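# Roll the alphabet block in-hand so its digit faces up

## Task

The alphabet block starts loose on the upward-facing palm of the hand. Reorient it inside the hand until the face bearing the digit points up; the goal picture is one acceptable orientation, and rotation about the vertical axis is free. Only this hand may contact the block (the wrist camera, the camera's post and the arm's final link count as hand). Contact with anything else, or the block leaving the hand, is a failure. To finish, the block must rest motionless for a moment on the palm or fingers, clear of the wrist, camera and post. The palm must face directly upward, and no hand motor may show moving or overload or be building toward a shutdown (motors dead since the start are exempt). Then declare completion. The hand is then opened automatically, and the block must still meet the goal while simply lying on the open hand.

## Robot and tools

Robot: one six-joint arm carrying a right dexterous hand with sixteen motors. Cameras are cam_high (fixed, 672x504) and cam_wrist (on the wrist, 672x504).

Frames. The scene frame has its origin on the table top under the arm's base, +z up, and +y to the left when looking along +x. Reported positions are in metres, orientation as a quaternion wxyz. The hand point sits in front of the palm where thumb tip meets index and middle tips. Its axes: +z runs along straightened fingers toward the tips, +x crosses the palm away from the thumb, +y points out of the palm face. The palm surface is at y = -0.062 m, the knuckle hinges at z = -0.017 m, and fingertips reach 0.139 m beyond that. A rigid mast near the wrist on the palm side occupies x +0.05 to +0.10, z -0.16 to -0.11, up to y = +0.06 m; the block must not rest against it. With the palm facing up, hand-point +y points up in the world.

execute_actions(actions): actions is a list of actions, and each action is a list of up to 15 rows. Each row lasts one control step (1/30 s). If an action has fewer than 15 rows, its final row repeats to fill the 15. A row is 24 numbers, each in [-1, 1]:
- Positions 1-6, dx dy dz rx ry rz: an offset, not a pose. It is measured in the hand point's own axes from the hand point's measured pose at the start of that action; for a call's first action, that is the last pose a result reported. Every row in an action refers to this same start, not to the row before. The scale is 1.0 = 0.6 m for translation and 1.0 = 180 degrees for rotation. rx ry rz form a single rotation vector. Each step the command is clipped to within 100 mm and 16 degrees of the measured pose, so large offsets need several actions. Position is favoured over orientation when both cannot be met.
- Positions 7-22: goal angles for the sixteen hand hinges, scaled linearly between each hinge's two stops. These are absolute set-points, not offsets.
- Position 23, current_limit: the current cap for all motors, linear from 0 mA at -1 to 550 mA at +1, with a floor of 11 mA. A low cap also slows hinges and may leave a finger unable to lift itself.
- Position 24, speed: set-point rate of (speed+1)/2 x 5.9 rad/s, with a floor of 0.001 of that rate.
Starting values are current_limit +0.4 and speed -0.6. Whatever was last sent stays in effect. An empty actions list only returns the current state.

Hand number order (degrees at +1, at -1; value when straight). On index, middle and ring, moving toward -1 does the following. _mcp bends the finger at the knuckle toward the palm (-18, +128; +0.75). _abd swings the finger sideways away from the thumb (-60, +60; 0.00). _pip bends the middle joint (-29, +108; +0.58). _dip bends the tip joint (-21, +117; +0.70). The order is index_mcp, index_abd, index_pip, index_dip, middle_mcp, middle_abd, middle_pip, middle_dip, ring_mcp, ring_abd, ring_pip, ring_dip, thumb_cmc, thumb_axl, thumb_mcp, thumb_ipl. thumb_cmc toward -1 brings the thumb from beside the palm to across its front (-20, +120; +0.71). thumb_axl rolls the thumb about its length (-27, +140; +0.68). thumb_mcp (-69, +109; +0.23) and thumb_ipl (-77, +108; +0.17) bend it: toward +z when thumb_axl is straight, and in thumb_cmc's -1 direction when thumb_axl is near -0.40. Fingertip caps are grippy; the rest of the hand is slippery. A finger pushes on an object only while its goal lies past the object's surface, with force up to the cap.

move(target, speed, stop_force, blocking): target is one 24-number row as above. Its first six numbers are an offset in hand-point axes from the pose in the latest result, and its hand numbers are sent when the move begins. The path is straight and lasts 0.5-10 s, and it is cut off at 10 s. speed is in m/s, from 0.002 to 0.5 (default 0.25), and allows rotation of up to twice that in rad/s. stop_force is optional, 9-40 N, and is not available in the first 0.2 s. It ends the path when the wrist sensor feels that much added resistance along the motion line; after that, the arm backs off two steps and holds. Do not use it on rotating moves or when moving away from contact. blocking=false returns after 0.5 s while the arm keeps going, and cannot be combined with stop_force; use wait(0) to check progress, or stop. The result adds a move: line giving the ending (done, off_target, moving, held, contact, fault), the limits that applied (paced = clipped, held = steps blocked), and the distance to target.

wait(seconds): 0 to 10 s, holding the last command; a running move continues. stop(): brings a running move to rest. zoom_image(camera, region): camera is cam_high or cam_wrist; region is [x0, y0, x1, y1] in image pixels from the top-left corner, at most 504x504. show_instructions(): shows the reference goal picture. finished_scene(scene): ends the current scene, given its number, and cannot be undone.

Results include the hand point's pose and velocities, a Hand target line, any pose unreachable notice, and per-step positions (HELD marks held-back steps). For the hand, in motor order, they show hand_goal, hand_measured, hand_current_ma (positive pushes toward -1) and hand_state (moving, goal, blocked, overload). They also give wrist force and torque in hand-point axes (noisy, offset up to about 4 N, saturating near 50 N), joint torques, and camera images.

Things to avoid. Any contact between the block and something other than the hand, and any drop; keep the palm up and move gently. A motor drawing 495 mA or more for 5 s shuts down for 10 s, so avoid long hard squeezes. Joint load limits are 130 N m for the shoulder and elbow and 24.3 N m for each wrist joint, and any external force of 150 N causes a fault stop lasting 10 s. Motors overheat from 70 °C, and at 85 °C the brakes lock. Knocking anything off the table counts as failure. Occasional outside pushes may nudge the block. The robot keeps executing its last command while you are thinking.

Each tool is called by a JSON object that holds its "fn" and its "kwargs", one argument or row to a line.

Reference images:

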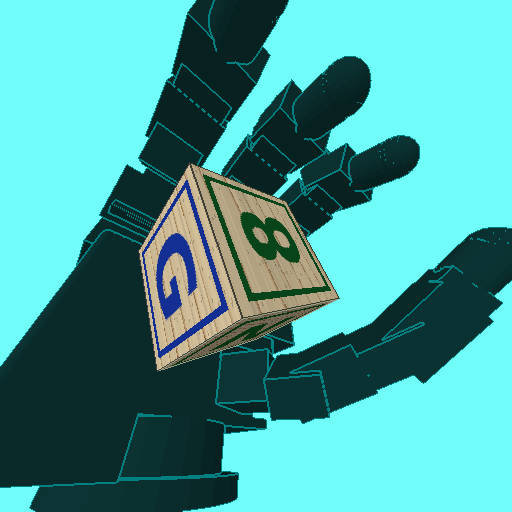

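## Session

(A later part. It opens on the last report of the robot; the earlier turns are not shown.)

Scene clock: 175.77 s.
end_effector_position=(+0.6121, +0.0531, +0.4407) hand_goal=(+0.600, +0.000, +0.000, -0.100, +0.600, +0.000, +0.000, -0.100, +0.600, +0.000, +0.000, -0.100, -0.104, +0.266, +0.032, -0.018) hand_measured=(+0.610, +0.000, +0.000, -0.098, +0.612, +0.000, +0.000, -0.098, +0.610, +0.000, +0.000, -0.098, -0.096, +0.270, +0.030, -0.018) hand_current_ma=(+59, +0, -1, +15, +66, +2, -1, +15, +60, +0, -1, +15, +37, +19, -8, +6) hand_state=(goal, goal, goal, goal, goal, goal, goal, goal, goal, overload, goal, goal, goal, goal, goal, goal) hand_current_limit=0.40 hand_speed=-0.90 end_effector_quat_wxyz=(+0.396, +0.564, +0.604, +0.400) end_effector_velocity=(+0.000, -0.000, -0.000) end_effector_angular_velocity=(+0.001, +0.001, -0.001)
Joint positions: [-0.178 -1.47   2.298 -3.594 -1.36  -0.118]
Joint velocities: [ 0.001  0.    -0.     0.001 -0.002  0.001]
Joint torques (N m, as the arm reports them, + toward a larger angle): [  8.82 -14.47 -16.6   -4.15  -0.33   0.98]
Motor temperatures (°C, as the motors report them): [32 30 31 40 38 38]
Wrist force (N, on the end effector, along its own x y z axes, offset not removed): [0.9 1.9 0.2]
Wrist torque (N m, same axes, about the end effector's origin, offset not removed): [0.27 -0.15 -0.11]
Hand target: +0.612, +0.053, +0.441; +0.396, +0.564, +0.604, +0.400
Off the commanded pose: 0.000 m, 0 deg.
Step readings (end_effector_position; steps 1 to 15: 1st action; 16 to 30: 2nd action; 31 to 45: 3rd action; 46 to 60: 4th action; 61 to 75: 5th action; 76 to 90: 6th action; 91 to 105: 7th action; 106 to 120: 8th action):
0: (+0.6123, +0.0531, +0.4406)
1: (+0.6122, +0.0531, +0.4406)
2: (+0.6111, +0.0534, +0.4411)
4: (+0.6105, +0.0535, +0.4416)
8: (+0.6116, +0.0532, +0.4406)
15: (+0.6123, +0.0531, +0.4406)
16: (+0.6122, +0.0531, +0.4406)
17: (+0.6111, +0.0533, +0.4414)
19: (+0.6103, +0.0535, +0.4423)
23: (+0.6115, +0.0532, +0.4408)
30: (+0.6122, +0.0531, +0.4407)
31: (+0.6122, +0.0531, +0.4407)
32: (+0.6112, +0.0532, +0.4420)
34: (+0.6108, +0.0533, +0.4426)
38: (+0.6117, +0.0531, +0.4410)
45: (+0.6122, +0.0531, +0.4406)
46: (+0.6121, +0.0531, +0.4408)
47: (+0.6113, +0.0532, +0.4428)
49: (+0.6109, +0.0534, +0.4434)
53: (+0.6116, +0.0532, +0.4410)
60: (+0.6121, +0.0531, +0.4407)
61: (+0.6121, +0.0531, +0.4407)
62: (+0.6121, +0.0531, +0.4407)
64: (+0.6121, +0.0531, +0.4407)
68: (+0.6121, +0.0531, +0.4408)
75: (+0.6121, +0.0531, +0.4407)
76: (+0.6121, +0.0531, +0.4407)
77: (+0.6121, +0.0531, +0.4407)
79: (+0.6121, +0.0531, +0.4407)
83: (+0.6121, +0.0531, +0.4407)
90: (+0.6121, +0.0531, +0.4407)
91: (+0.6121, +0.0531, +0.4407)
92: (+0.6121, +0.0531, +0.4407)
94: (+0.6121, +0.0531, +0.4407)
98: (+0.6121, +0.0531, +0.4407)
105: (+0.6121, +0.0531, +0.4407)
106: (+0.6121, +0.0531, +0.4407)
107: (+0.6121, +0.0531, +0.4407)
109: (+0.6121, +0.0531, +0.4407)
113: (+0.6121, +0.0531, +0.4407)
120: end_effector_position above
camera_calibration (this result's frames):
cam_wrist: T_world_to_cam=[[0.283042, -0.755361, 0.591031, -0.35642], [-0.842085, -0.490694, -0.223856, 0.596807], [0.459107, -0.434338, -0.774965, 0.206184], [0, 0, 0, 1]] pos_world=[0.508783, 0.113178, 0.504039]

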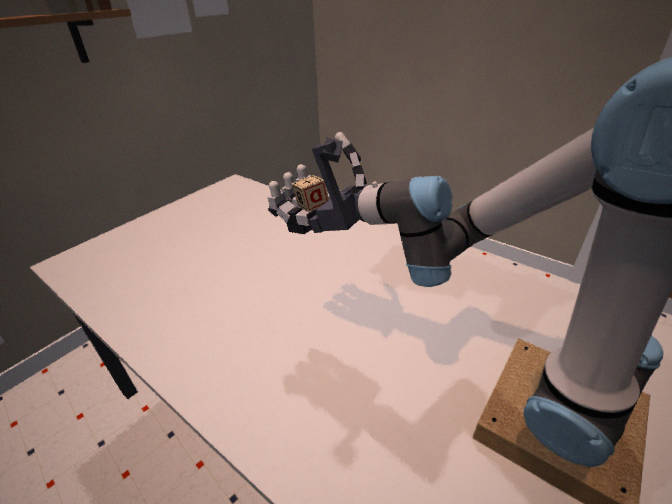

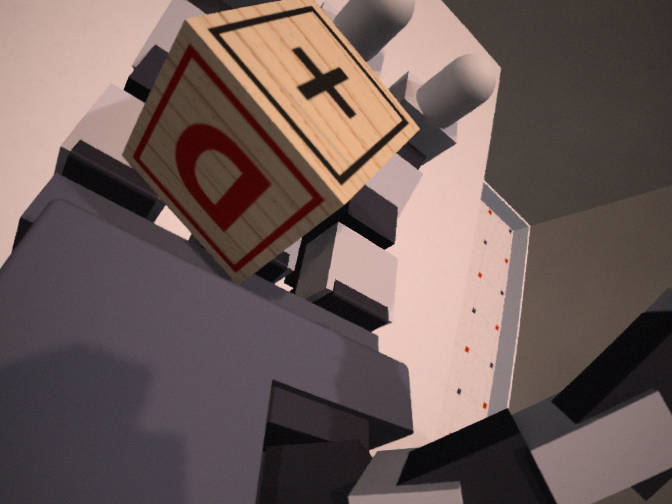

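{"fn": "execute_actions", "kwargs": {
  "actions": [
    [[0,0,0,0,0,0,0.55,0,-0.35,0.3,0.55,0,-0.35,0.3,0.55,0,-0.35,0.3,-0.104,0.266,0.032,-0.018,0.4,-0.5]],
    [[0,0,0,0,0,0,0.1,0,-0.35,0.3,0.1,0,-0.35,0.3,0.1,0,-0.35,0.3,-0.104,0.266,0.032,-0.018,0.4,-0.6]],
    [[0,0,0,-0.055,0,0,-0.2,0,-0.2,0.3,-0.2,0,-0.2,0.3,-0.2,0,-0.2,0.3,-0.104,0.266,0.032,-0.018,0.4,-0.6]],
    [[0,0,0,-0.055,0,0,-0.35,0,0.2,0.3,-0.35,0,0.2,0.3,-0.35,0,0.2,0.3,-0.104,0.266,0.032,-0.018,0.4,-0.6]],
    [[0,0,0,0,0,0,-0.35,0,0.2,0.3,-0.35,0,0.2,0.3,-0.35,0,0.2,0.3,-0.104,0.266,0.032,-0.018,0.4,-0.6]]
  ]
}}

{"fn": "zoom_image", "kwargs": {
  "camera": "cam_high",
  "region": [240,110,400,260]
}}

Scene clock: 191.50 s.
end_effector_position=(+0.6119, +0.0532, +0.4400) hand_goal=(-0.350, +0.000, +0.200, +0.300, -0.350, +0.000, +0.200, +0.300, -0.350, +0.000, +0.200, +0.300, -0.104, +0.266, +0.032, -0.018) hand_measured=(-0.344, +0.000, +0.196, +0.298, -0.342, +0.002, +0.196, +0.298, -0.346, +0.000, +0.196, +0.298, -0.098, +0.268, +0.030, -0.018) hand_current_ma=(+32, +0, -23, -14, +40, +6, -22, -13, +28, +0, -22, -13, +34, +18, -9, +5) hand_state=(goal, goal, goal, goal, goal, goal, goal, goal, goal, overload, goal, goal, goal, goal, goal, goal) hand_current_limit=0.40 hand_speed=-0.60 end_effector_quat_wxyz=(+0.485, +0.489, +0.528, +0.496) end_effector_velocity=(+0.000, -0.001, -0.001) end_effector_angular_velocity=(+0.001, +0.002, -0.001)
Joint positions: [-0.177 -1.164  2.24  -4.186 -1.333 -0.04 ]
Joint velocities: [-0.002  0.001  0.     0.001  0.001  0.001]
Joint torques (N m, as the arm reports them, + toward a larger angle): [ -3.61 -37.07  -5.08  -1.1    1.21  -2.35]
Motor temperatures (°C, as the motors report them): [32 30 31 40 38 38]
Wrist force (N, on the end effector, along its own x y z axes, offset not removed): [0.3 2.3 -0.6]
Wrist torque (N m, same axes, about the end effector's origin, offset not removed): [0.16 -0.11 -0.01]
Hand target: +0.612, +0.053, +0.440; +0.485, +0.489, +0.528, +0.496
Off the commanded pose: 0.000 m, 0 deg.
Step readings (end_effector_position; steps 1 to 15: 1st action; 16 to 30: 2nd action; 31 to 45: 3rd action; 46 to 60: 4th action; 61 to 75: 5th action):
0: (+0.6121, +0.0531, +0.4407)
1: (+0.6121, +0.0531, +0.4407)
2: (+0.6121, +0.0531, +0.4407)
4: (+0.6121, +0.0531, +0.4407)
8: (+0.6121, +0.0531, +0.4407)
15: (+0.6121, +0.0531, +0.4407)
16: (+0.6121, +0.0531, +0.4407)
17: (+0.6121, +0.0531, +0.4407)
19: (+0.6121, +0.0531, +0.4407)
23: (+0.6121, +0.0531, +0.4407)
30: (+0.6121, +0.0531, +0.4407)
31: (+0.6122, +0.0531, +0.4405)
32: (+0.6130, +0.0530, +0.4367)
34: (+0.6151, +0.0527, +0.4281)
38: (+0.6117, +0.0532, +0.4365)
45: (+0.6120, +0.0531, +0.4403)
46: (+0.6121, +0.0531, +0.4404)
47: (+0.6136, +0.0529, +0.4394)
49: (+0.6159, +0.0525, +0.4333)
53: (+0.6120, +0.0531, +0.4376)
60: (+0.6119, +0.0531, +0.4400)
61: (+0.6119, +0.0531, +0.4401)
62: (+0.6119, +0.0531, +0.4401)
64: (+0.6119, +0.0531, +0.4401)
68: (+0.6119, +0.0531, +0.4400)
75: end_effector_position above
camera_calibration (this result's frames):
cam_wrist: T_world_to_cam=[[0.0814892, -0.764541, 0.639404, -0.253328], [-0.714769, -0.491926, -0.497106, 0.638839], [0.694597, -0.416517, -0.586557, -0.0221834], [0, 0, 0, 1]] pos_world=[0.492674, 0.111342, 0.466538]

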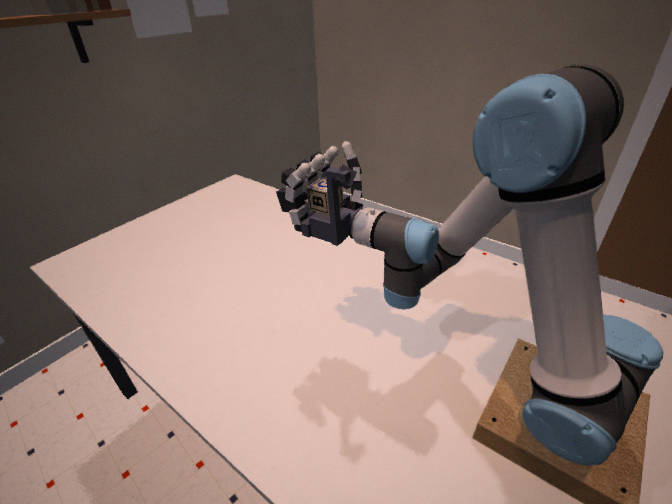

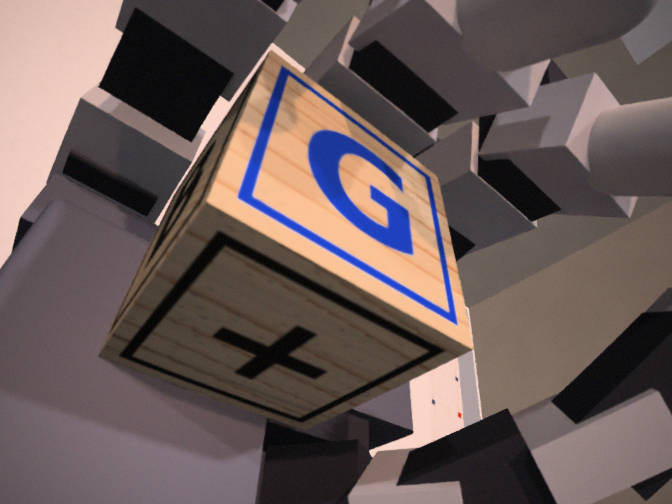

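Region (240, 110, 400, 260) of cam_high's 672x504 image, scaled by 3.150, with more detail than that image has; it fills the top 472 rows of this view, and the rest is white.

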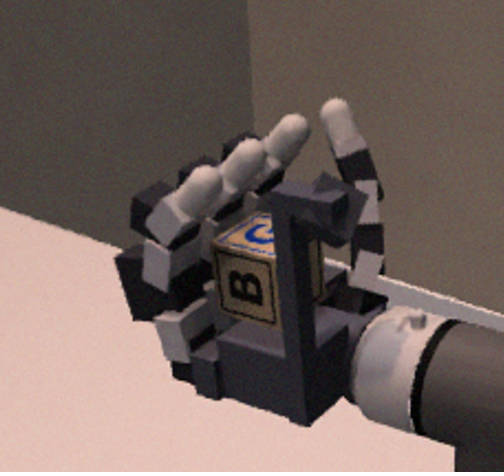

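{"fn": "execute_actions", "kwargs": {
  "actions": [
    [[0,0,0,0,0,0,0.4,0,0.3,0.4,0.4,0,0.3,0.4,0.2,0,-0.1,0.2,-0.104,0.266,0.032,-0.018,0.4,-0.2]],
    [[0,0,0,0,0,0,0.4,0,0.3,0.4,0.4,0,0.3,0.4,-0.3,0,-0.4,0,-0.104,0.266,0.032,-0.018,0.4,-0.4]],
    [[0,0,0,0,0,0,0.4,0,0.3,0.4,0.4,0,0.3,0.4,-0.5,0,-0.55,-0.1,-0.104,0.266,0.032,-0.018,0.4,-0.6]],
    [[0,0,0,0,0,0,0.4,0,0.3,0.4,0.4,0,0.3,0.4,-0.5,0,-0.55,-0.1,-0.104,0.266,0.032,-0.018,0.4,-0.6]]
  ]
}}

{"fn": "zoom_image", "kwargs": {
  "camera": "cam_high",
  "region": [240,110,400,260]
}}

Scene clock: 225.63 s.
end_effector_position=(+0.6119, +0.0531, +0.4400) hand_goal=(+0.400, +0.000, +0.300, +0.400, +0.400, +0.000, +0.300, +0.400, -0.500, +0.000, -0.550, -0.100, -0.104, +0.266, +0.032, -0.018) hand_measured=(+0.408, +0.000, +0.300, +0.398, +0.410, +0.002, +0.300, +0.398, -0.498, +0.000, -0.550, -0.098, -0.098, +0.268, +0.030, -0.018) hand_current_ma=(+47, +0, +1, -12, +50, +6, +1, -12, +6, +0, -1, +12, +34, +18, -9, +5) hand_state=(goal, goal, goal, goal, goal, goal, goal, goal, goal, overload, goal, goal, goal, goal, goal, goal) hand_current_limit=0.40 hand_speed=-0.60 end_effector_quat_wxyz=(+0.485, +0.489, +0.528, +0.496) end_effector_velocity=(+0.000, +0.000, -0.000) end_effector_angular_velocity=(+0.003, +0.002, +0.001)
Joint positions: [-0.177 -1.164  2.24  -4.186 -1.333 -0.04 ]
Joint velocities: [ 0.001 -0.    -0.     0.002  0.001  0.003]
Joint torques (N m, as the arm reports them, + toward a larger angle): [  7.07 -32.19 -10.3   -2.21  -0.31  -1.83]
Motor temperatures (°C, as the motors report them): [32 30 31 40 38 38]
Wrist force (N, on the end effector, along its own x y z axes, offset not removed): [-0.6 3.5 0.5]
Wrist torque (N m, same axes, about the end effector's origin, offset not removed): [0.29 -0.06 0.02]
Hand target: +0.612, +0.053, +0.440; +0.485, +0.489, +0.528, +0.496
Off the commanded pose: 0.000 m, 0 deg.
Step readings (end_effector_position; steps 1 to 15: 1st action; 16 to 30: 2nd action; 31 to 45: 3rd action; 46 to 60: 4th action):
0: (+0.6119, +0.0531, +0.4400)
1: (+0.6119, +0.0531, +0.4400)
2: (+0.6119, +0.0531, +0.4400)
4: (+0.6119, +0.0531, +0.4400)
8: (+0.6119, +0.0531, +0.4400)
15: (+0.6119, +0.0531, +0.4400)
16: (+0.6119, +0.0531, +0.4400)
17: (+0.6119, +0.0531, +0.4400)
19: (+0.6119, +0.0531, +0.4400)
23: (+0.6119, +0.0531, +0.4400)
30: (+0.6119, +0.0531, +0.4400)
31: (+0.6119, +0.0531, +0.4400)
32: (+0.6119, +0.0531, +0.4400)
34: (+0.6119, +0.0531, +0.4400)
38: (+0.6119, +0.0531, +0.4400)
45: (+0.6119, +0.0531, +0.4400)
46: (+0.6119, +0.0531, +0.4400)
47: (+0.6119, +0.0531, +0.4400)
49: (+0.6119, +0.0531, +0.4400)
53: (+0.6119, +0.0531, +0.4400)
60: end_effector_position above
camera_calibration (this result's frames):
cam_wrist: T_world_to_cam=[[0.0814515, -0.764542, 0.639407, -0.253343], [-0.71479, -0.491895, -0.497107, 0.638834], [0.69458, -0.416552, -0.586552, -0.0221806], [0, 0, 0, 1]] pos_world=[0.492673, 0.111308, 0.466548]

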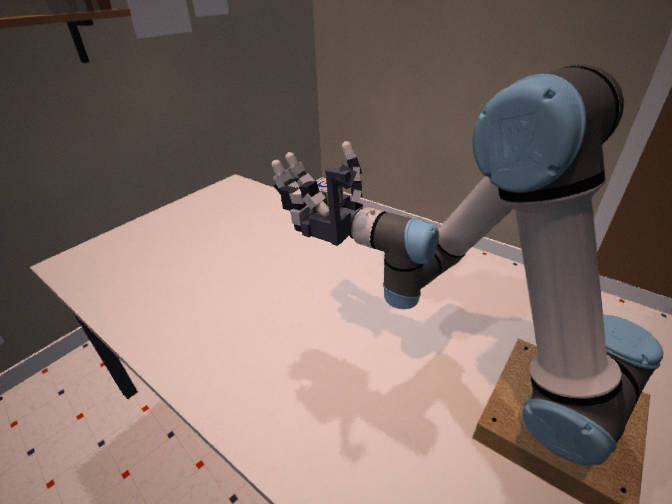

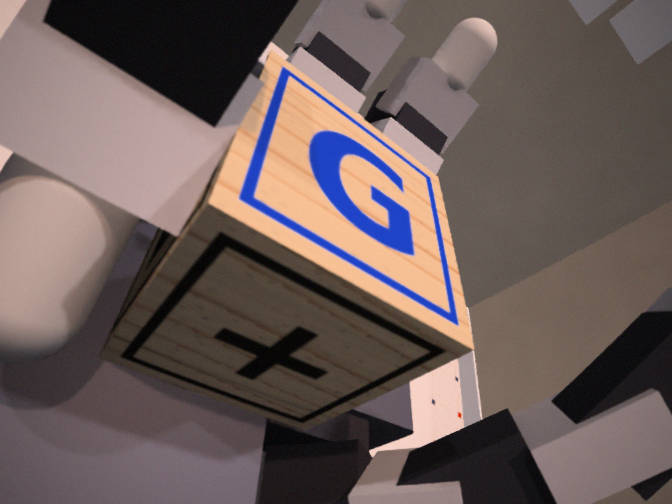

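Region (240, 110, 400, 260) of cam_high's 672x504 image, scaled by 3.150, with more detail than that image has; it fills the top 472 rows of this view, and the rest is white.

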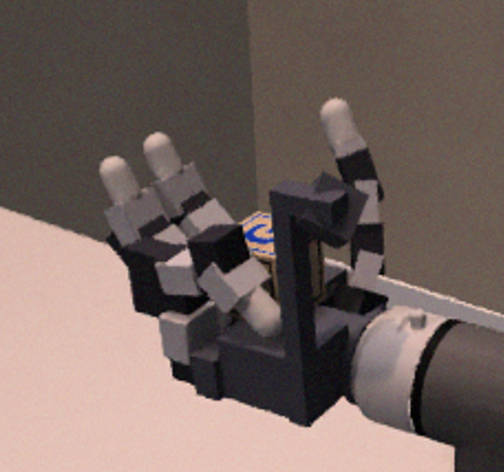

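{"fn": "execute_actions", "kwargs": {
  "actions": [
    [[0,0,0,0,0,0,0.5,0,0.3,0.4,0.5,0,0.3,0.4,-0.6,0,0.2,0.3,-0.104,0.266,0.032,-0.018,0.4,-0.2]],
    [[0,0,0,0,0,0,0.5,0,0.3,0.4,0.5,0,0.3,0.4,-0.6,0,0.2,0.3,-0.4,-0.4,0.032,-0.018,0.4,-0.4]],
    [[0,0,0,0,0,0,0.5,0,0.3,0.4,0.5,0,0.3,0.4,-0.6,0,0.2,0.3,-0.4,-0.4,-0.3,-0.2,0.4,-0.4]],
    [[0,0,0,0,0,0,0.5,0,0.3,0.4,0.5,0,0.3,0.4,-0.6,0,0.2,0.3,-0.4,-0.4,-0.3,-0.2,0.4,-0.4]]
  ]
}}

{"fn": "zoom_image", "kwargs": {
  "camera": "cam_high",
  "region": [240,110,400,260]
}}

Scene clock: 243.77 s.
end_effector_position=(+0.6119, +0.0531, +0.4400) hand_goal=(+0.500, +0.000, +0.300, +0.400, +0.500, +0.000, +0.300, +0.400, -0.600, +0.000, +0.200, +0.300, -0.400, -0.400, -0.300, -0.200) hand_measured=(+0.508, +0.000, +0.300, +0.398, +0.510, +0.002, +0.300, +0.398, -0.600, +0.000, +0.194, +0.296, -0.370, -0.400, -0.252, -0.198) hand_current_ma=(+49, +0, +2, -12, +53, +6, +3, -12, -2, +0, -29, -19, +155, -1, +356, +8) hand_state=(goal, goal, goal, goal, goal, goal, goal, goal, goal, overload, goal, goal, blocked, goal, blocked, goal) hand_current_limit=0.40 hand_speed=-0.40 end_effector_quat_wxyz=(+0.485, +0.489, +0.528, +0.496) end_effector_velocity=(+0.000, -0.000, -0.001) end_effector_angular_velocity=(-0.001, +0.002, -0.000)
Joint positions: [-0.177 -1.164  2.24  -4.186 -1.333 -0.04 ]
Joint velocities: [-0.     0.001 -0.     0.001 -0.    -0.002]
Joint torques (N m, as the arm reports them, + toward a larger angle): [  7.35 -31.2  -10.88  -2.    -0.16  -1.92]
Motor temperatures (°C, as the motors report them): [32 30 31 40 38 38]
Wrist force (N, on the end effector, along its own x y z axes, offset not removed): [1.2 0.4 0.3]
Wrist torque (N m, same axes, about the end effector's origin, offset not removed): [-0.03 -0.29 -0.11]
Hand target: +0.612, +0.053, +0.440; +0.485, +0.489, +0.528, +0.496
Off the commanded pose: 0.000 m, 0 deg.
Step readings (end_effector_position; steps 1 to 15: 1st action; 16 to 30: 2nd action; 31 to 45: 3rd action; 46 to 60: 4th action):
0: (+0.6119, +0.0531, +0.4400)
1: (+0.6119, +0.0531, +0.4400)
2: (+0.6119, +0.0531, +0.4400)
4: (+0.6119, +0.0531, +0.4400)
8: (+0.6119, +0.0531, +0.4400)
15: (+0.6119, +0.0531, +0.4400)
16: (+0.6119, +0.0531, +0.4400)
17: (+0.6119, +0.0531, +0.4400)
19: (+0.6119, +0.0531, +0.4400)
23: (+0.6119, +0.0531, +0.4400)
30: (+0.6119, +0.0531, +0.4400)
31: (+0.6119, +0.0531, +0.4400)
32: (+0.6119, +0.0531, +0.4400)
34: (+0.6119, +0.0531, +0.4400)
38: (+0.6119, +0.0531, +0.4400)
45: (+0.6119, +0.0531, +0.4400)
46: (+0.6119, +0.0531, +0.4400)
47: (+0.6119, +0.0531, +0.4400)
49: (+0.6119, +0.0531, +0.4400)
53: (+0.6119, +0.0531, +0.4400)
60: end_effector_position above
camera_calibration (this result's frames):
cam_wrist: T_world_to_cam=[[0.0814517, -0.764542, 0.639407, -0.253343], [-0.71479, -0.491895, -0.497106, 0.638834], [0.69458, -0.416552, -0.586552, -0.0221806], [0, 0, 0, 1]] pos_world=[0.492673, 0.111308, 0.466548]

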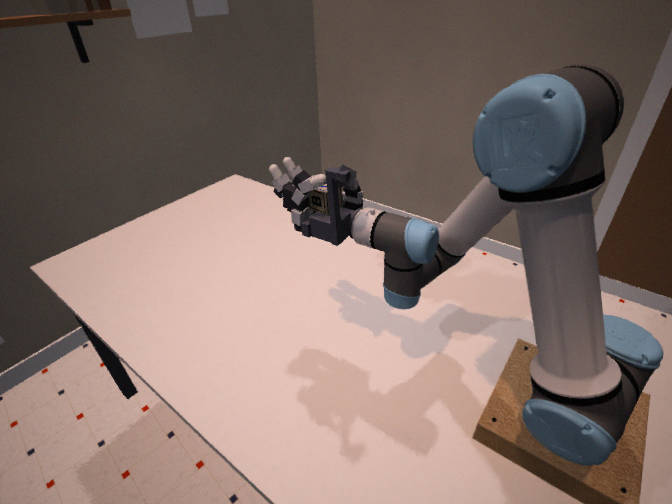

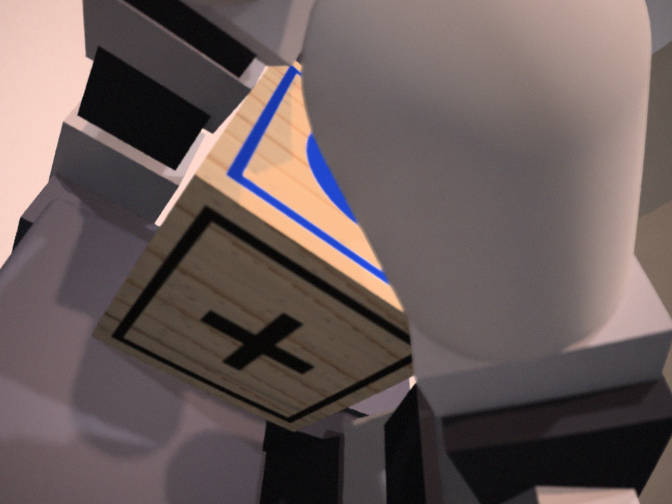

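Region (240, 110, 400, 260) of cam_high's 672x504 image, scaled by 3.150, with more detail than that image has; it fills the top 472 rows of this view, and the rest is white.

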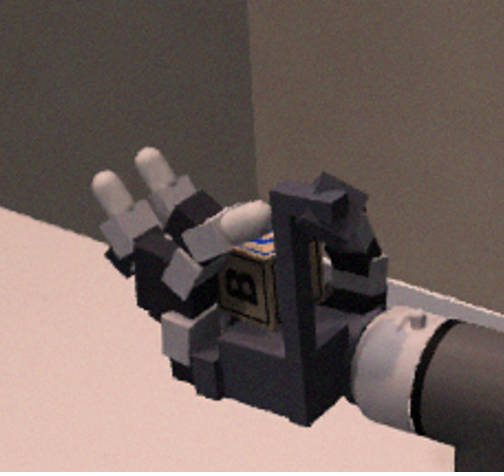

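{"fn": "execute_actions", "kwargs": {
  "actions": [
    [[0,0,0,0,0,0,-0.55,0,0.4,0.5,0.6,0,-0.4,0.3,0.6,0,-0.4,0.3,-0.104,0.266,0.032,-0.018,0.4,0]],
    [[0,0,0,0.04,0,0,-0.55,0,0.4,0.5,0.6,0,-0.4,0.3,0.6,0,-0.4,0.3,-0.104,0.266,0.032,-0.018,0.4,0]],
    [[0,0,0,0.04,0,0,-0.55,0,0.4,0.5,0.6,0,-0.4,0.3,0.6,0,-0.4,0.3,-0.104,0.266,0.032,-0.018,0.4,0]],
    [[0,0,0,0.03,0,0,-0.55,0,0.4,0.5,0.6,0,-0.4,0.3,0.6,0,-0.4,0.3,-0.104,0.266,0.032,-0.018,0.4,0]],
    [[0,0,0,0,0,0,-0.55,0,0.4,0.5,0.6,0,-0.4,0.3,0.6,0,-0.4,0.3,-0.104,0.266,0.032,-0.018,0.4,0]]
  ]
}}

{"fn": "zoom_image", "kwargs": {
  "camera": "cam_high",
  "region": [240,110,400,260]
}}

Scene clock: 262.30 s.
end_effector_position=(+0.6116, +0.0531, +0.4401) hand_goal=(-0.550, +0.000, +0.400, +0.500, +0.600, +0.000, -0.400, +0.300, +0.600, +0.000, -0.400, +0.300, -0.104, +0.266, +0.032, -0.018) hand_measured=(-0.544, +0.000, +0.400, +0.498, +0.614, +0.002, -0.396, +0.302, +0.610, +0.000, -0.398, +0.298, -0.100, +0.266, +0.030, -0.020) hand_current_ma=(+31, +0, +0, -12, +71, +6, +21, +13, +56, +0, +7, -14, +22, -3, -13, -16) hand_state=(goal, goal, goal, goal, goal, goal, goal, goal, goal, overload, goal, goal, goal, goal, goal, goal) hand_current_limit=0.40 hand_speed=0.00 end_effector_quat_wxyz=(+0.396, +0.564, +0.605, +0.399) end_effector_velocity=(-0.000, +0.000, +0.000) end_effector_angular_velocity=(+0.001, -0.000, +0.001)
Joint positions: [-0.179 -1.472  2.3   -3.591 -1.36  -0.119]
Joint velocities: [-0.    -0.001  0.     0.001  0.002  0.001]
Joint torques (N m, as the arm reports them, + toward a larger angle): [  8.07 -12.55 -13.92  -4.28   0.06   1.55]
Motor temperatures (°C, as the motors report them): [32 30 31 40 38 38]
Wrist force (N, on the end effector, along its own x y z axes, offset not removed): [2.2 -0.2 -1.9]
Wrist torque (N m, same axes, about the end effector's origin, offset not removed): [0.12 -0.37 0.00]
Hand target: +0.612, +0.053, +0.440; +0.395, +0.564, +0.605, +0.399
Off the commanded pose: 0.000 m, 0 deg.
Step readings (end_effector_position; steps 1 to 15: 1st action; 16 to 30: 2nd action; 31 to 45: 3rd action; 46 to 60: 4th action; 61 to 75: 5th action):
0: (+0.6119, +0.0531, +0.4400)
1: (+0.6119, +0.0531, +0.4400)
2: (+0.6119, +0.0531, +0.4400)
4: (+0.6119, +0.0531, +0.4400)
8: (+0.6119, +0.0531, +0.4400)
15: (+0.6119, +0.0531, +0.4400)
16: (+0.6118, +0.0532, +0.4400)
17: (+0.6103, +0.0535, +0.4403)
19: (+0.6087, +0.0539, +0.4416)
23: (+0.6106, +0.0534, +0.4400)
30: (+0.6118, +0.0532, +0.4400)
31: (+0.6117, +0.0532, +0.4400)
32: (+0.6103, +0.0534, +0.4408)
34: (+0.6085, +0.0538, +0.4433)
38: (+0.6104, +0.0534, +0.4405)
45: (+0.6116, +0.0531, +0.4400)
46: (+0.6116, +0.0531, +0.4401)
47: (+0.6107, +0.0532, +0.4422)
49: (+0.6098, +0.0534, +0.4436)
53: (+0.6108, +0.0533, +0.4406)
60: (+0.6115, +0.0531, +0.4400)
61: (+0.6116, +0.0531, +0.4400)
62: (+0.6116, +0.0531, +0.4400)
64: (+0.6116, +0.0531, +0.4401)
68: (+0.6115, +0.0531, +0.4402)
75: end_effector_position above
camera_calibration (this result's frames):
cam_wrist: T_world_to_cam=[[0.284973, -0.755237, 0.590261, -0.356728], [-0.842489, -0.491049, -0.221549, 0.595446], [0.457169, -0.434153, -0.776214, 0.207711], [0, 0, 0, 1]] pos_world=[0.508355, 0.113157, 0.503711]

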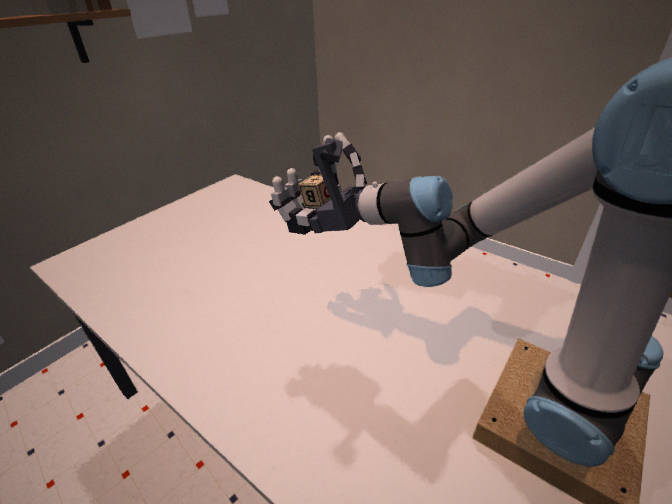

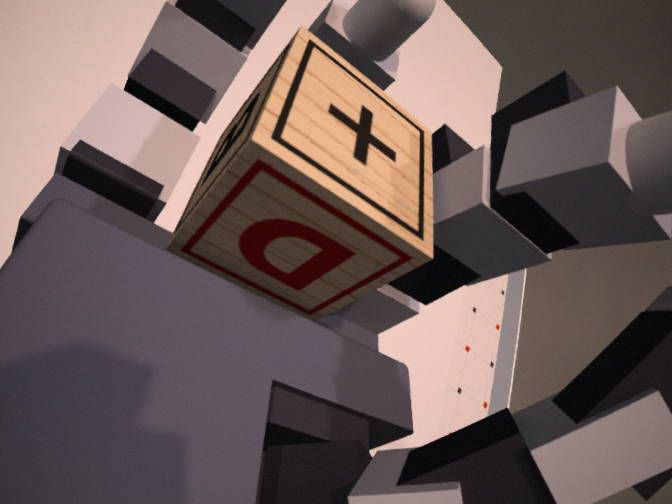

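Region (240, 110, 400, 260) of cam_high's 672x504 image, scaled by 3.150, with more detail than that image has; it fills the top 472 rows of this view, and the rest is white.

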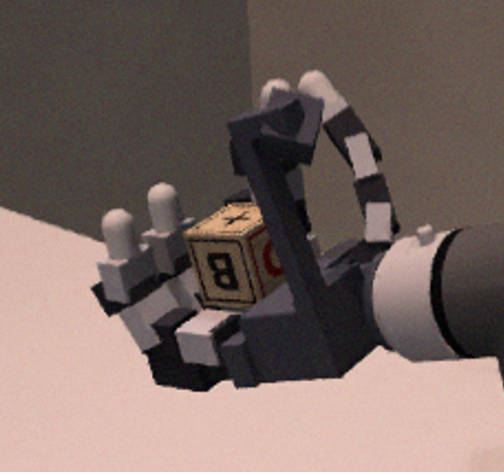

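{"fn": "execute_actions", "kwargs": {
  "actions": [
    [[0,0,0,0,0,0,0.3,0,-0.4,0.3,0.6,0,-0.4,0.3,0.6,0,-0.4,0.3,-0.104,0.266,0.032,-0.018,0.4,-0.3]],
    [[0,0,0,0,0,0,0.3,0,-0.4,0.3,0.3,0,-0.4,0.3,0.3,0,-0.4,0.3,-0.104,0.266,0.032,-0.018,0.4,-0.7]],
    [[0,0,0,0,0,0,0.1,0,-0.4,0.3,0.1,0,-0.4,0.3,0.1,0,-0.4,0.3,-0.104,0.266,0.032,-0.018,0.4,-0.7]],
    [[0,0,0,0,0,0,0.1,0,-0.4,0.3,0.1,0,-0.4,0.3,0.1,0,-0.4,0.3,-0.104,0.266,0.032,-0.018,0.4,-0.7]]
  ]
}}

{"fn": "zoom_image", "kwargs": {
  "camera": "cam_high",
  "region": [240,110,400,260]
}}

Scene clock: 276.50 s.
end_effector_position=(+0.6115, +0.0531, +0.4400) hand_goal=(+0.100, +0.000, -0.400, +0.300, +0.100, +0.000, -0.400, +0.300, +0.100, +0.000, -0.400, +0.300, -0.104, +0.266, +0.032, -0.018) hand_measured=(+0.118, +0.000, -0.398, +0.302, +0.418, +0.002, -0.396, +0.302, +0.118, +0.000, -0.398, +0.298, -0.100, +0.266, +0.030, -0.020) hand_current_ma=(+106, +0, +14, +12, +385, +6, +20, +13, +106, +0, +7, -14, +22, -3, -13, -16) hand_state=(goal, goal, goal, goal, blocked, goal, goal, goal, goal, overload, goal, goal, goal, goal, goal, goal) hand_current_limit=0.40 hand_speed=-0.70 end_effector_quat_wxyz=(+0.395, +0.564, +0.605, +0.399) end_effector_velocity=(-0.000, +0.000, +0.001) end_effector_angular_velocity=(+0.000, -0.003, +0.000)
Joint positions: [-0.179 -1.472  2.3   -3.591 -1.36  -0.119]
Joint velocities: [-0.001 -0.001  0.    -0.001  0.001  0.   ]
Joint torques (N m, as the arm reports them, + toward a larger angle): [ -6.5  -18.55 -25.97  -3.7   -0.23  -1.59]
Motor temperatures (°C, as the motors report them): [32 30 31 40 38 38]
Wrist force (N, on the end effector, along its own x y z axes, offset not removed): [-0.2 0.3 0.1]
Wrist torque (N m, same axes, about the end effector's origin, offset not removed): [0.02 -0.06 -0.23]
Hand target: +0.612, +0.053, +0.440; +0.395, +0.564, +0.605, +0.399
Off the commanded pose: 0.000 m, 0 deg.
Step readings (end_effector_position; steps 1 to 15: 1st action; 16 to 30: 2nd action; 31 to 45: 3rd action; 46 to 60: 4th action):
0: (+0.6115, +0.0531, +0.4400)
1: (+0.6115, +0.0531, +0.4400)
2: (+0.6115, +0.0531, +0.4400)
4: (+0.6115, +0.0531, +0.4400)
8: (+0.6115, +0.0531, +0.4400)
15: (+0.6115, +0.0531, +0.4400)
16: (+0.6115, +0.0531, +0.4400)
17: (+0.6115, +0.0531, +0.4400)
19: (+0.6115, +0.0531, +0.4400)
23: (+0.6115, +0.0531, +0.4400)
30: (+0.6115, +0.0531, +0.4400)
31: (+0.6115, +0.0531, +0.4400)
32: (+0.6115, +0.0531, +0.4400)
34: (+0.6115, +0.0531, +0.4400)
38: (+0.6115, +0.0531, +0.4400)
45: (+0.6115, +0.0531, +0.4400)
46: (+0.6115, +0.0531, +0.4400)
47: (+0.6115, +0.0531, +0.4400)
49: (+0.6115, +0.0531, +0.4400)
53: (+0.6115, +0.0531, +0.4400)
60: end_effector_position above
camera_calibration (this result's frames):
cam_wrist: T_world_to_cam=[[0.28506, -0.755291, 0.59015, -0.356676], [-0.842514, -0.491036, -0.221483, 0.595407], [0.457069, -0.434073, -0.776317, 0.207756], [0, 0, 0, 1]] pos_world=[0.508353, 0.113153, 0.50365]

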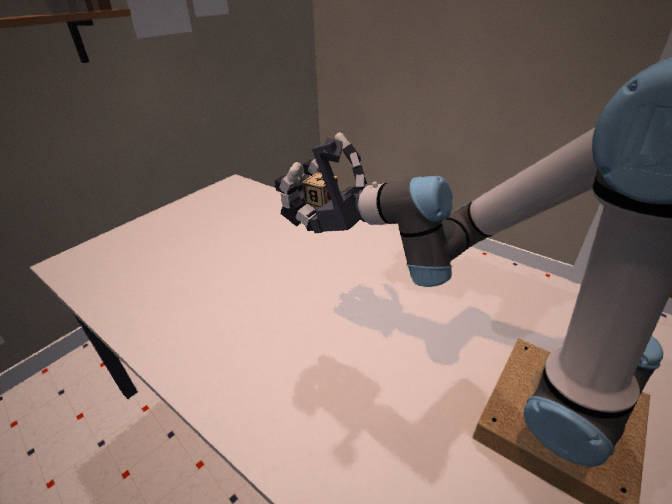

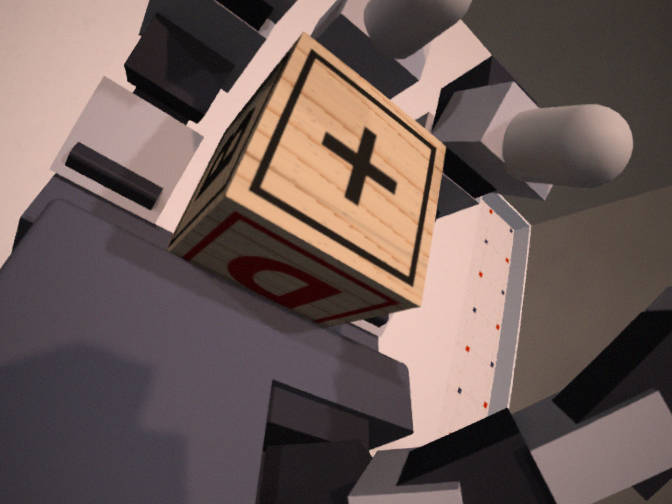

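Region (240, 110, 400, 260) of cam_high's 672x504 image, scaled by 3.150, with more detail than that image has; it fills the top 472 rows of this view, and the rest is white.

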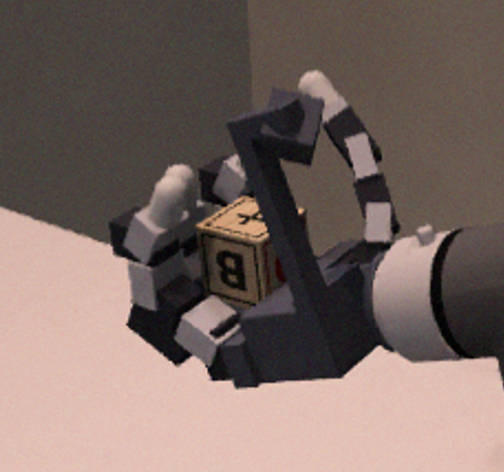

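{"fn": "execute_actions", "kwargs": {
  "actions": [
    [[0,0,0,0,0,0,-0.1,0,0.0,0.3,-0.1,0,0.0,0.3,-0.1,0,0.0,0.3,-0.104,0.266,0.032,-0.018,0.4,-0.5]],
    [[0,0,0,-0.055,0,0,-0.45,0,0.2,0.3,-0.45,0,0.2,0.3,-0.45,0,0.2,0.3,-0.104,0.266,0.032,-0.018,0.4,-0.5]],
    [[0,0,0,-0.055,0,0,-0.45,0,0.2,0.3,-0.45,0,0.2,0.3,-0.45,0,0.2,0.3,-0.104,0.266,0.032,-0.018,0.4,-0.5]],
    [[0,0,0,0,0,0,0.4,0,0.35,-0.5,0.4,0,0.35,-0.5,0.4,0,0.35,-0.5,-0.104,0.266,0.032,-0.018,0.4,-0.2]],
    [[0,0,0,0,0,0,0.4,0,0.35,-0.5,0.4,0,0.35,-0.5,0.4,0,0.35,-0.5,-0.104,0.266,0.032,-0.018,0.4,-0.2]]
  ]
}}

{"fn": "execute_actions", "kwargs": {
  "actions": [
    [[0,0,0,0.06,0,0,0.4,0,0.35,-0.5,0.4,0,0.35,-0.5,0.4,0,0.35,-0.5,-0.104,0.266,0.032,-0.018,0.4,-0.2]],
    [[0,0,0,0.06,0,0,0.4,0,0.35,-0.5,0.4,0,0.35,-0.5,0.4,0,0.35,-0.5,-0.104,0.266,0.032,-0.018,0.4,-0.2]],
    [[0,0,0,0,0,0,0.4,0,0.35,-0.5,0.4,0,0.35,-0.5,0.4,0,0.35,-0.5,-0.104,0.266,0.032,-0.018,0.4,-0.2]]
  ]
}}

{"fn": "zoom_image", "kwargs": {
  "camera": "cam_high",
  "region": [240,110,400,260]
}}

Scene clock: 297.77 s.
end_effector_position=(+0.6113, +0.0532, +0.4393) hand_goal=(+0.400, +0.000, +0.350, -0.500, +0.400, +0.000, +0.350, -0.500, +0.400, +0.000, +0.350, -0.500, -0.104, +0.266, +0.032, -0.018) hand_measured=(+0.408, +0.000, +0.350, -0.498, +0.428, +0.002, +0.350, -0.498, +0.408, +0.000, +0.350, -0.498, -0.100, +0.266, +0.030, -0.020) hand_current_ma=(+44, +0, -3, +12, +147, +6, -2, +12, +44, +0, -3, +12, +24, +0, -13, -16) hand_state=(goal, goal, goal, goal, blocked, goal, goal, goal, goal, overload, goal, goal, goal, goal, goal, goal) hand_current_limit=0.40 hand_speed=-0.20 end_effector_quat_wxyz=(+0.484, +0.490, +0.529, +0.496) end_effector_velocity=(+0.000, -0.001, -0.000) end_effector_angular_velocity=(+0.001, +0.000, -0.003)
Joint positions: [-0.178 -1.166  2.243 -4.185 -1.332 -0.041]
Joint velocities: [-0.001  0.     0.    -0.    -0.002  0.001]
Joint torques (N m, as the arm reports them, + toward a larger angle): [ -2.51 -35.85  -5.99  -1.46   0.67  -2.37]
Motor temperatures (°C, as the motors report them): [32 30 31 40 38 38]
Wrist force (N, on the end effector, along its own x y z axes, offset not removed): [-0.6 3.2 1.0]
Wrist torque (N m, same axes, about the end effector's origin, offset not removed): [0.38 -0.07 -0.05]
Hand target: +0.611, +0.053, +0.439; +0.484, +0.490, +0.529, +0.496
Off the commanded pose: 0.000 m, 0 deg.
Step readings (end_effector_position; steps 1 to 15: 1st action; 16 to 30: 2nd action; 31 to 45: 3rd action; 46 to 60: 4th action; 61 to 75: 5th action):
0: (+0.6115, +0.0531, +0.4400)
1: (+0.6115, +0.0531, +0.4400)
2: (+0.6115, +0.0531, +0.4400)
4: (+0.6115, +0.0531, +0.4400)
8: (+0.6115, +0.0531, +0.4400)
15: (+0.6115, +0.0531, +0.4400)
16: (+0.6116, +0.0531, +0.4398)
17: (+0.6124, +0.0530, +0.4361)
19: (+0.6145, +0.0526, +0.4274)
23: (+0.6111, +0.0531, +0.4358)
30: (+0.6114, +0.0531, +0.4396)
31: (+0.6115, +0.0531, +0.4397)
32: (+0.6130, +0.0529, +0.4387)
34: (+0.6153, +0.0525, +0.4326)
38: (+0.6114, +0.0531, +0.4369)
45: (+0.6113, +0.0532, +0.4393)
46: (+0.6113, +0.0532, +0.4394)
47: (+0.6113, +0.0532, +0.4394)
49: (+0.6113, +0.0531, +0.4394)
53: (+0.6113, +0.0532, +0.4393)
60: (+0.6113, +0.0532, +0.4393)
61: (+0.6113, +0.0532, +0.4393)
62: (+0.6113, +0.0532, +0.4393)
64: (+0.6113, +0.0532, +0.4393)
68: (+0.6113, +0.0532, +0.4393)
75: end_effector_position above
camera_calibration (this result's frames):
cam_wrist: T_world_to_cam=[[0.0836879, -0.764561, 0.639095, -0.254028], [-0.715992, -0.4922, -0.49507, 0.637955], [0.693074, -0.416156, -0.588611, -0.0203531], [0, 0, 0, 1]] pos_world=[0.492136, 0.111312, 0.466201]

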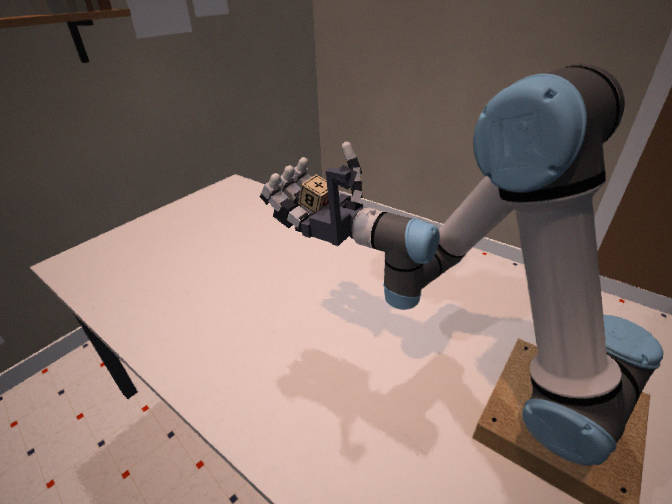

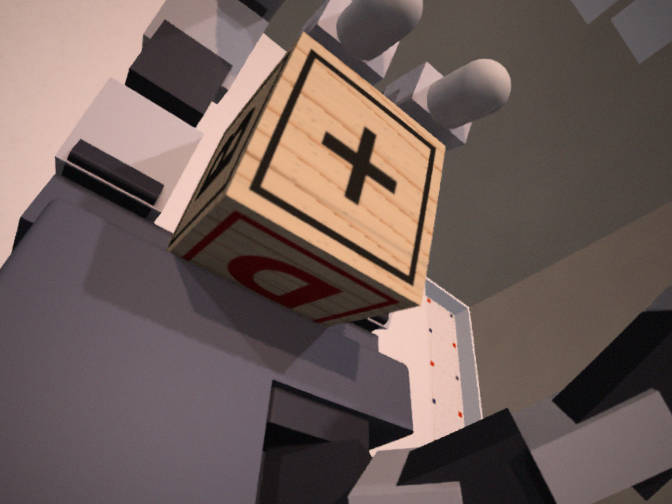

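Scene clock: 299.27 s.
end_effector_position=(+0.6105, +0.0533, +0.4394) hand_goal=(+0.400, +0.000, +0.350, -0.500, +0.400, +0.000, +0.350, -0.500, +0.400, +0.000, +0.350, -0.500, -0.104, +0.266, +0.032, -0.018) hand_measured=(+0.410, +0.000, +0.350, -0.498, +0.426, +0.002, +0.350, -0.498, +0.412, +0.000, +0.350, -0.498, -0.098, +0.266, +0.030, -0.020) hand_current_ma=(+65, +0, +2, +12, +144, +6, +2, +12, +64, +0, +1, +12, +26, +0, -12, -16) hand_state=(goal, goal, goal, goal, blocked, goal, goal, goal, goal, overload, goal, goal, goal, goal, goal, goal) hand_current_limit=0.40 hand_speed=-0.20 end_effector_quat_wxyz=(+0.387, +0.570, +0.611, +0.390) end_effector_velocity=(-0.000, +0.000, +0.000) end_effector_angular_velocity=(+0.000, -0.001, -0.000)
Joint positions: [-0.178 -1.498  2.3   -3.534 -1.363 -0.126]
Joint velocities: [ 0.001  0.001 -0.    -0.001 -0.002  0.001]
Joint torques (N m, as the arm reports them, + toward a larger angle): [  5.68 -11.9  -11.05  -4.46   1.28   1.81]
Motor temperatures (°C, as the motors report them): [32 30 31 40 38 38]
Wrist force (N, on the end effector, along its own x y z axes, offset not removed): [1.0 0.5 1.2]
Wrist torque (N m, same axes, about the end effector's origin, offset not removed): [-0.02 -0.29 -0.07]
Hand target: +0.611, +0.053, +0.439; +0.387, +0.570, +0.611, +0.390
Off the commanded pose: 0.000 m, 0 deg.
Step readings (end_effector_position; steps 1 to 15: 1st action; 16 to 30: 2nd action; 31 to 45: 3rd action):
0: (+0.6113, +0.0532, +0.4393)
1: (+0.6112, +0.0532, +0.4393)
2: (+0.6095, +0.0535, +0.4391)
4: (+0.6055, +0.0543, +0.4421)
8: (+0.6083, +0.0538, +0.4396)
15: (+0.6109, +0.0533, +0.4392)
16: (+0.6109, +0.0532, +0.4392)
17: (+0.6095, +0.0534, +0.4403)
19: (+0.6056, +0.0541, +0.4469)
23: (+0.6078, +0.0538, +0.4412)
30: (+0.6105, +0.0533, +0.4393)
31: (+0.6106, +0.0533, +0.4393)
32: (+0.6107, +0.0533, +0.4393)
34: (+0.6106, +0.0533, +0.4395)
38: (+0.6105, +0.0533, +0.4395)
45: end_effector_position above
camera_calibration (this result's frames):
cam_wrist: T_world_to_cam=[[0.302592, -0.754455, 0.582439, -0.36319], [-0.848953, -0.491127, -0.195123, 0.58685], [0.433263, -0.435421, -0.789108, 0.227995], [0, 0, 0, 1]] pos_world=[0.509325, 0.113481, 0.505957]

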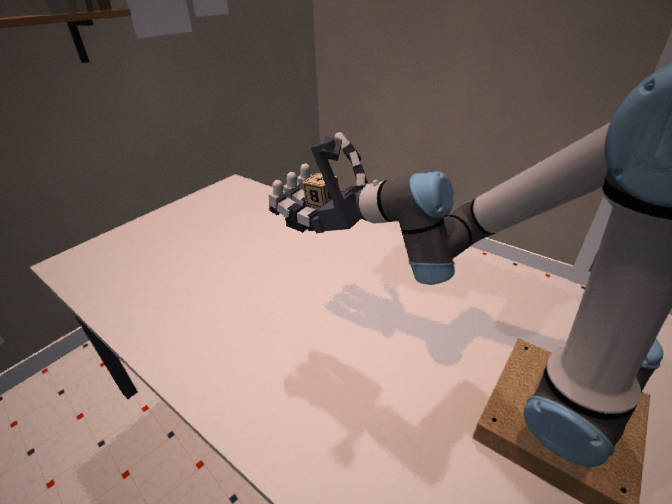

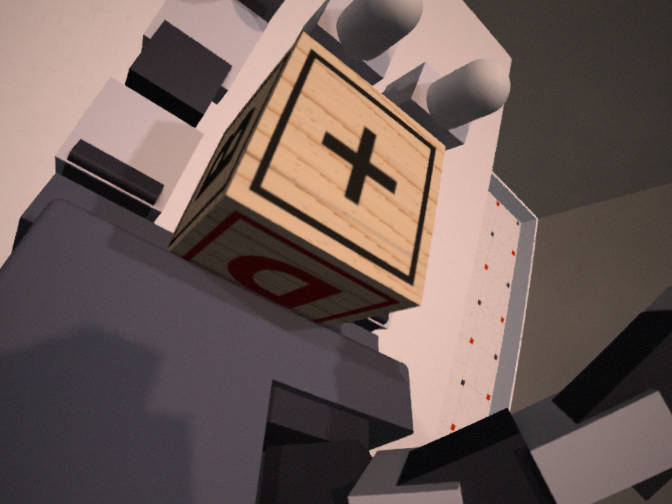

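Region (240, 110, 400, 260) of cam_high's 672x504 image, scaled by 3.150, with more detail than that image has; it fills the top 472 rows of this view, and the rest is white.

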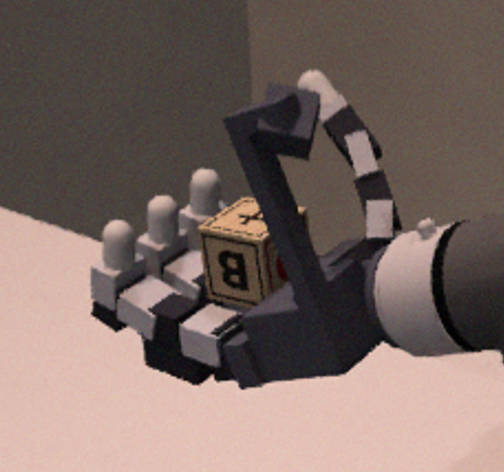

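{"fn": "execute_actions", "kwargs": {
  "actions": [
    [[0,0,0,0,0,0,0.65,0,0.2,-0.3,0.65,0,0.2,-0.3,0.65,0,0.2,-0.3,-0.104,0.266,0.032,-0.018,0.4,-0.5]],
    [[0,0,0,0,0,0,0.65,0,0.2,-0.3,0.65,0,0.2,-0.3,0.65,0,0.2,-0.3,-0.104,0.266,0.032,-0.018,0.4,-0.5]],
    [[0,0,0,0,0,0,0.65,0,0.2,-0.3,0.65,0,0.2,-0.3,0.65,0,0.2,-0.3,-0.104,0.266,0.032,-0.018,0.4,-0.5]]
  ]
}}

{"fn": "zoom_image", "kwargs": {
  "camera": "cam_high",
  "region": [240,110,400,260]
}}

Scene clock: 309.93 s.
end_effector_position=(+0.6105, +0.0533, +0.4393) hand_goal=(+0.650, +0.000, +0.200, -0.300, +0.650, +0.000, +0.200, -0.300, +0.650, +0.000, +0.200, -0.300, -0.104, +0.266, +0.032, -0.018) hand_measured=(+0.658, +0.000, +0.208, -0.302, +0.660, +0.002, +0.208, -0.302, +0.658, +0.000, +0.208, -0.302, -0.098, +0.266, +0.030, -0.020) hand_current_ma=(+46, +0, +45, -14, +57, +6, +43, -13, +47, +0, +43, -13, +26, +0, -12, -16) hand_state=(goal, goal, goal, goal, goal, goal, goal, goal, goal, overload, goal, goal, goal, goal, goal, goal) hand_current_limit=0.40 hand_speed=-0.50 end_effector_quat_wxyz=(+0.387, +0.570, +0.611, +0.390) end_effector_velocity=(+0.000, -0.000, -0.000) end_effector_angular_velocity=(-0.001, +0.000, -0.001)
Joint positions: [-0.178 -1.498  2.3   -3.534 -1.363 -0.126]
Joint velocities: [-0.001 -0.     0.     0.001 -0.001 -0.   ]
Joint torques (N m, as the arm reports them, + toward a larger angle): [ -3.95 -16.75 -14.54  -2.8    0.5    1.6 ]
Motor temperatures (°C, as the motors report them): [32 30 31 40 38 38]
Wrist force (N, on the end effector, along its own x y z axes, offset not removed): [-0.3 0.4 2.5]
Wrist torque (N m, same axes, about the end effector's origin, offset not removed): [-0.03 -0.23 -0.15]
Hand target: +0.611, +0.053, +0.439; +0.387, +0.570, +0.611, +0.390
Off the commanded pose: 0.000 m, 0 deg.
Step readings (end_effector_position; steps 1 to 15: 1st action; 16 to 30: 2nd action; 31 to 45: 3rd action):
0: (+0.6105, +0.0533, +0.4393)
1: (+0.6105, +0.0533, +0.4393)
2: (+0.6105, +0.0533, +0.4393)
4: (+0.6105, +0.0533, +0.4393)
8: (+0.6105, +0.0533, +0.4393)
15: (+0.6105, +0.0533, +0.4393)
16: (+0.6105, +0.0533, +0.4393)
17: (+0.6105, +0.0533, +0.4393)
19: (+0.6105, +0.0533, +0.4393)
23: (+0.6105, +0.0533, +0.4393)
30: (+0.6105, +0.0533, +0.4393)
31: (+0.6105, +0.0533, +0.4393)
32: (+0.6105, +0.0533, +0.4393)
34: (+0.6105, +0.0533, +0.4393)
38: (+0.6105, +0.0533, +0.4393)
45: end_effector_position above
camera_calibration (this result's frames):
cam_wrist: T_world_to_cam=[[0.302598, -0.754466, 0.582422, -0.36318], [-0.848959, -0.491119, -0.195115, 0.586844], [0.433247, -0.435411, -0.789123, 0.227988], [0, 0, 0, 1]] pos_world=[0.50933, 0.113472, 0.505937]

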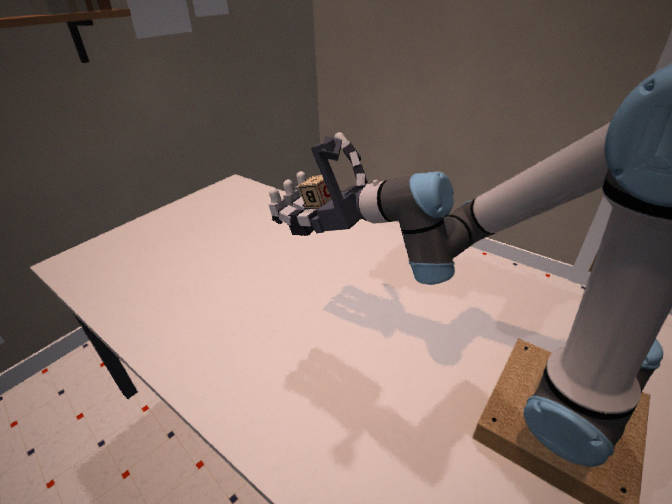

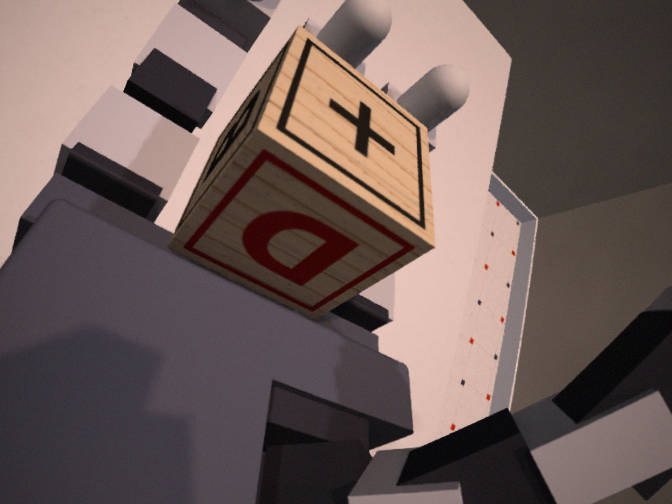

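Region (240, 110, 400, 260) of cam_high's 672x504 image, scaled by 3.150, with more detail than that image has; it fills the top 472 rows of this view, and the rest is white.

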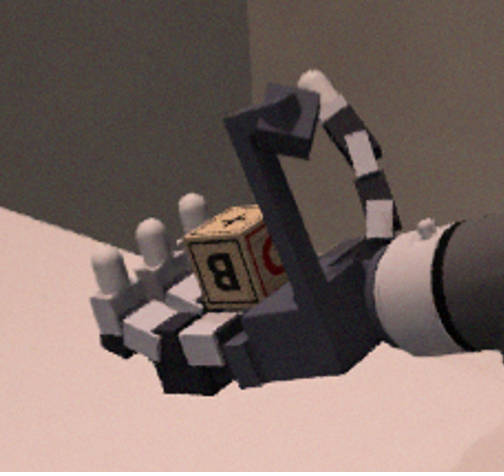

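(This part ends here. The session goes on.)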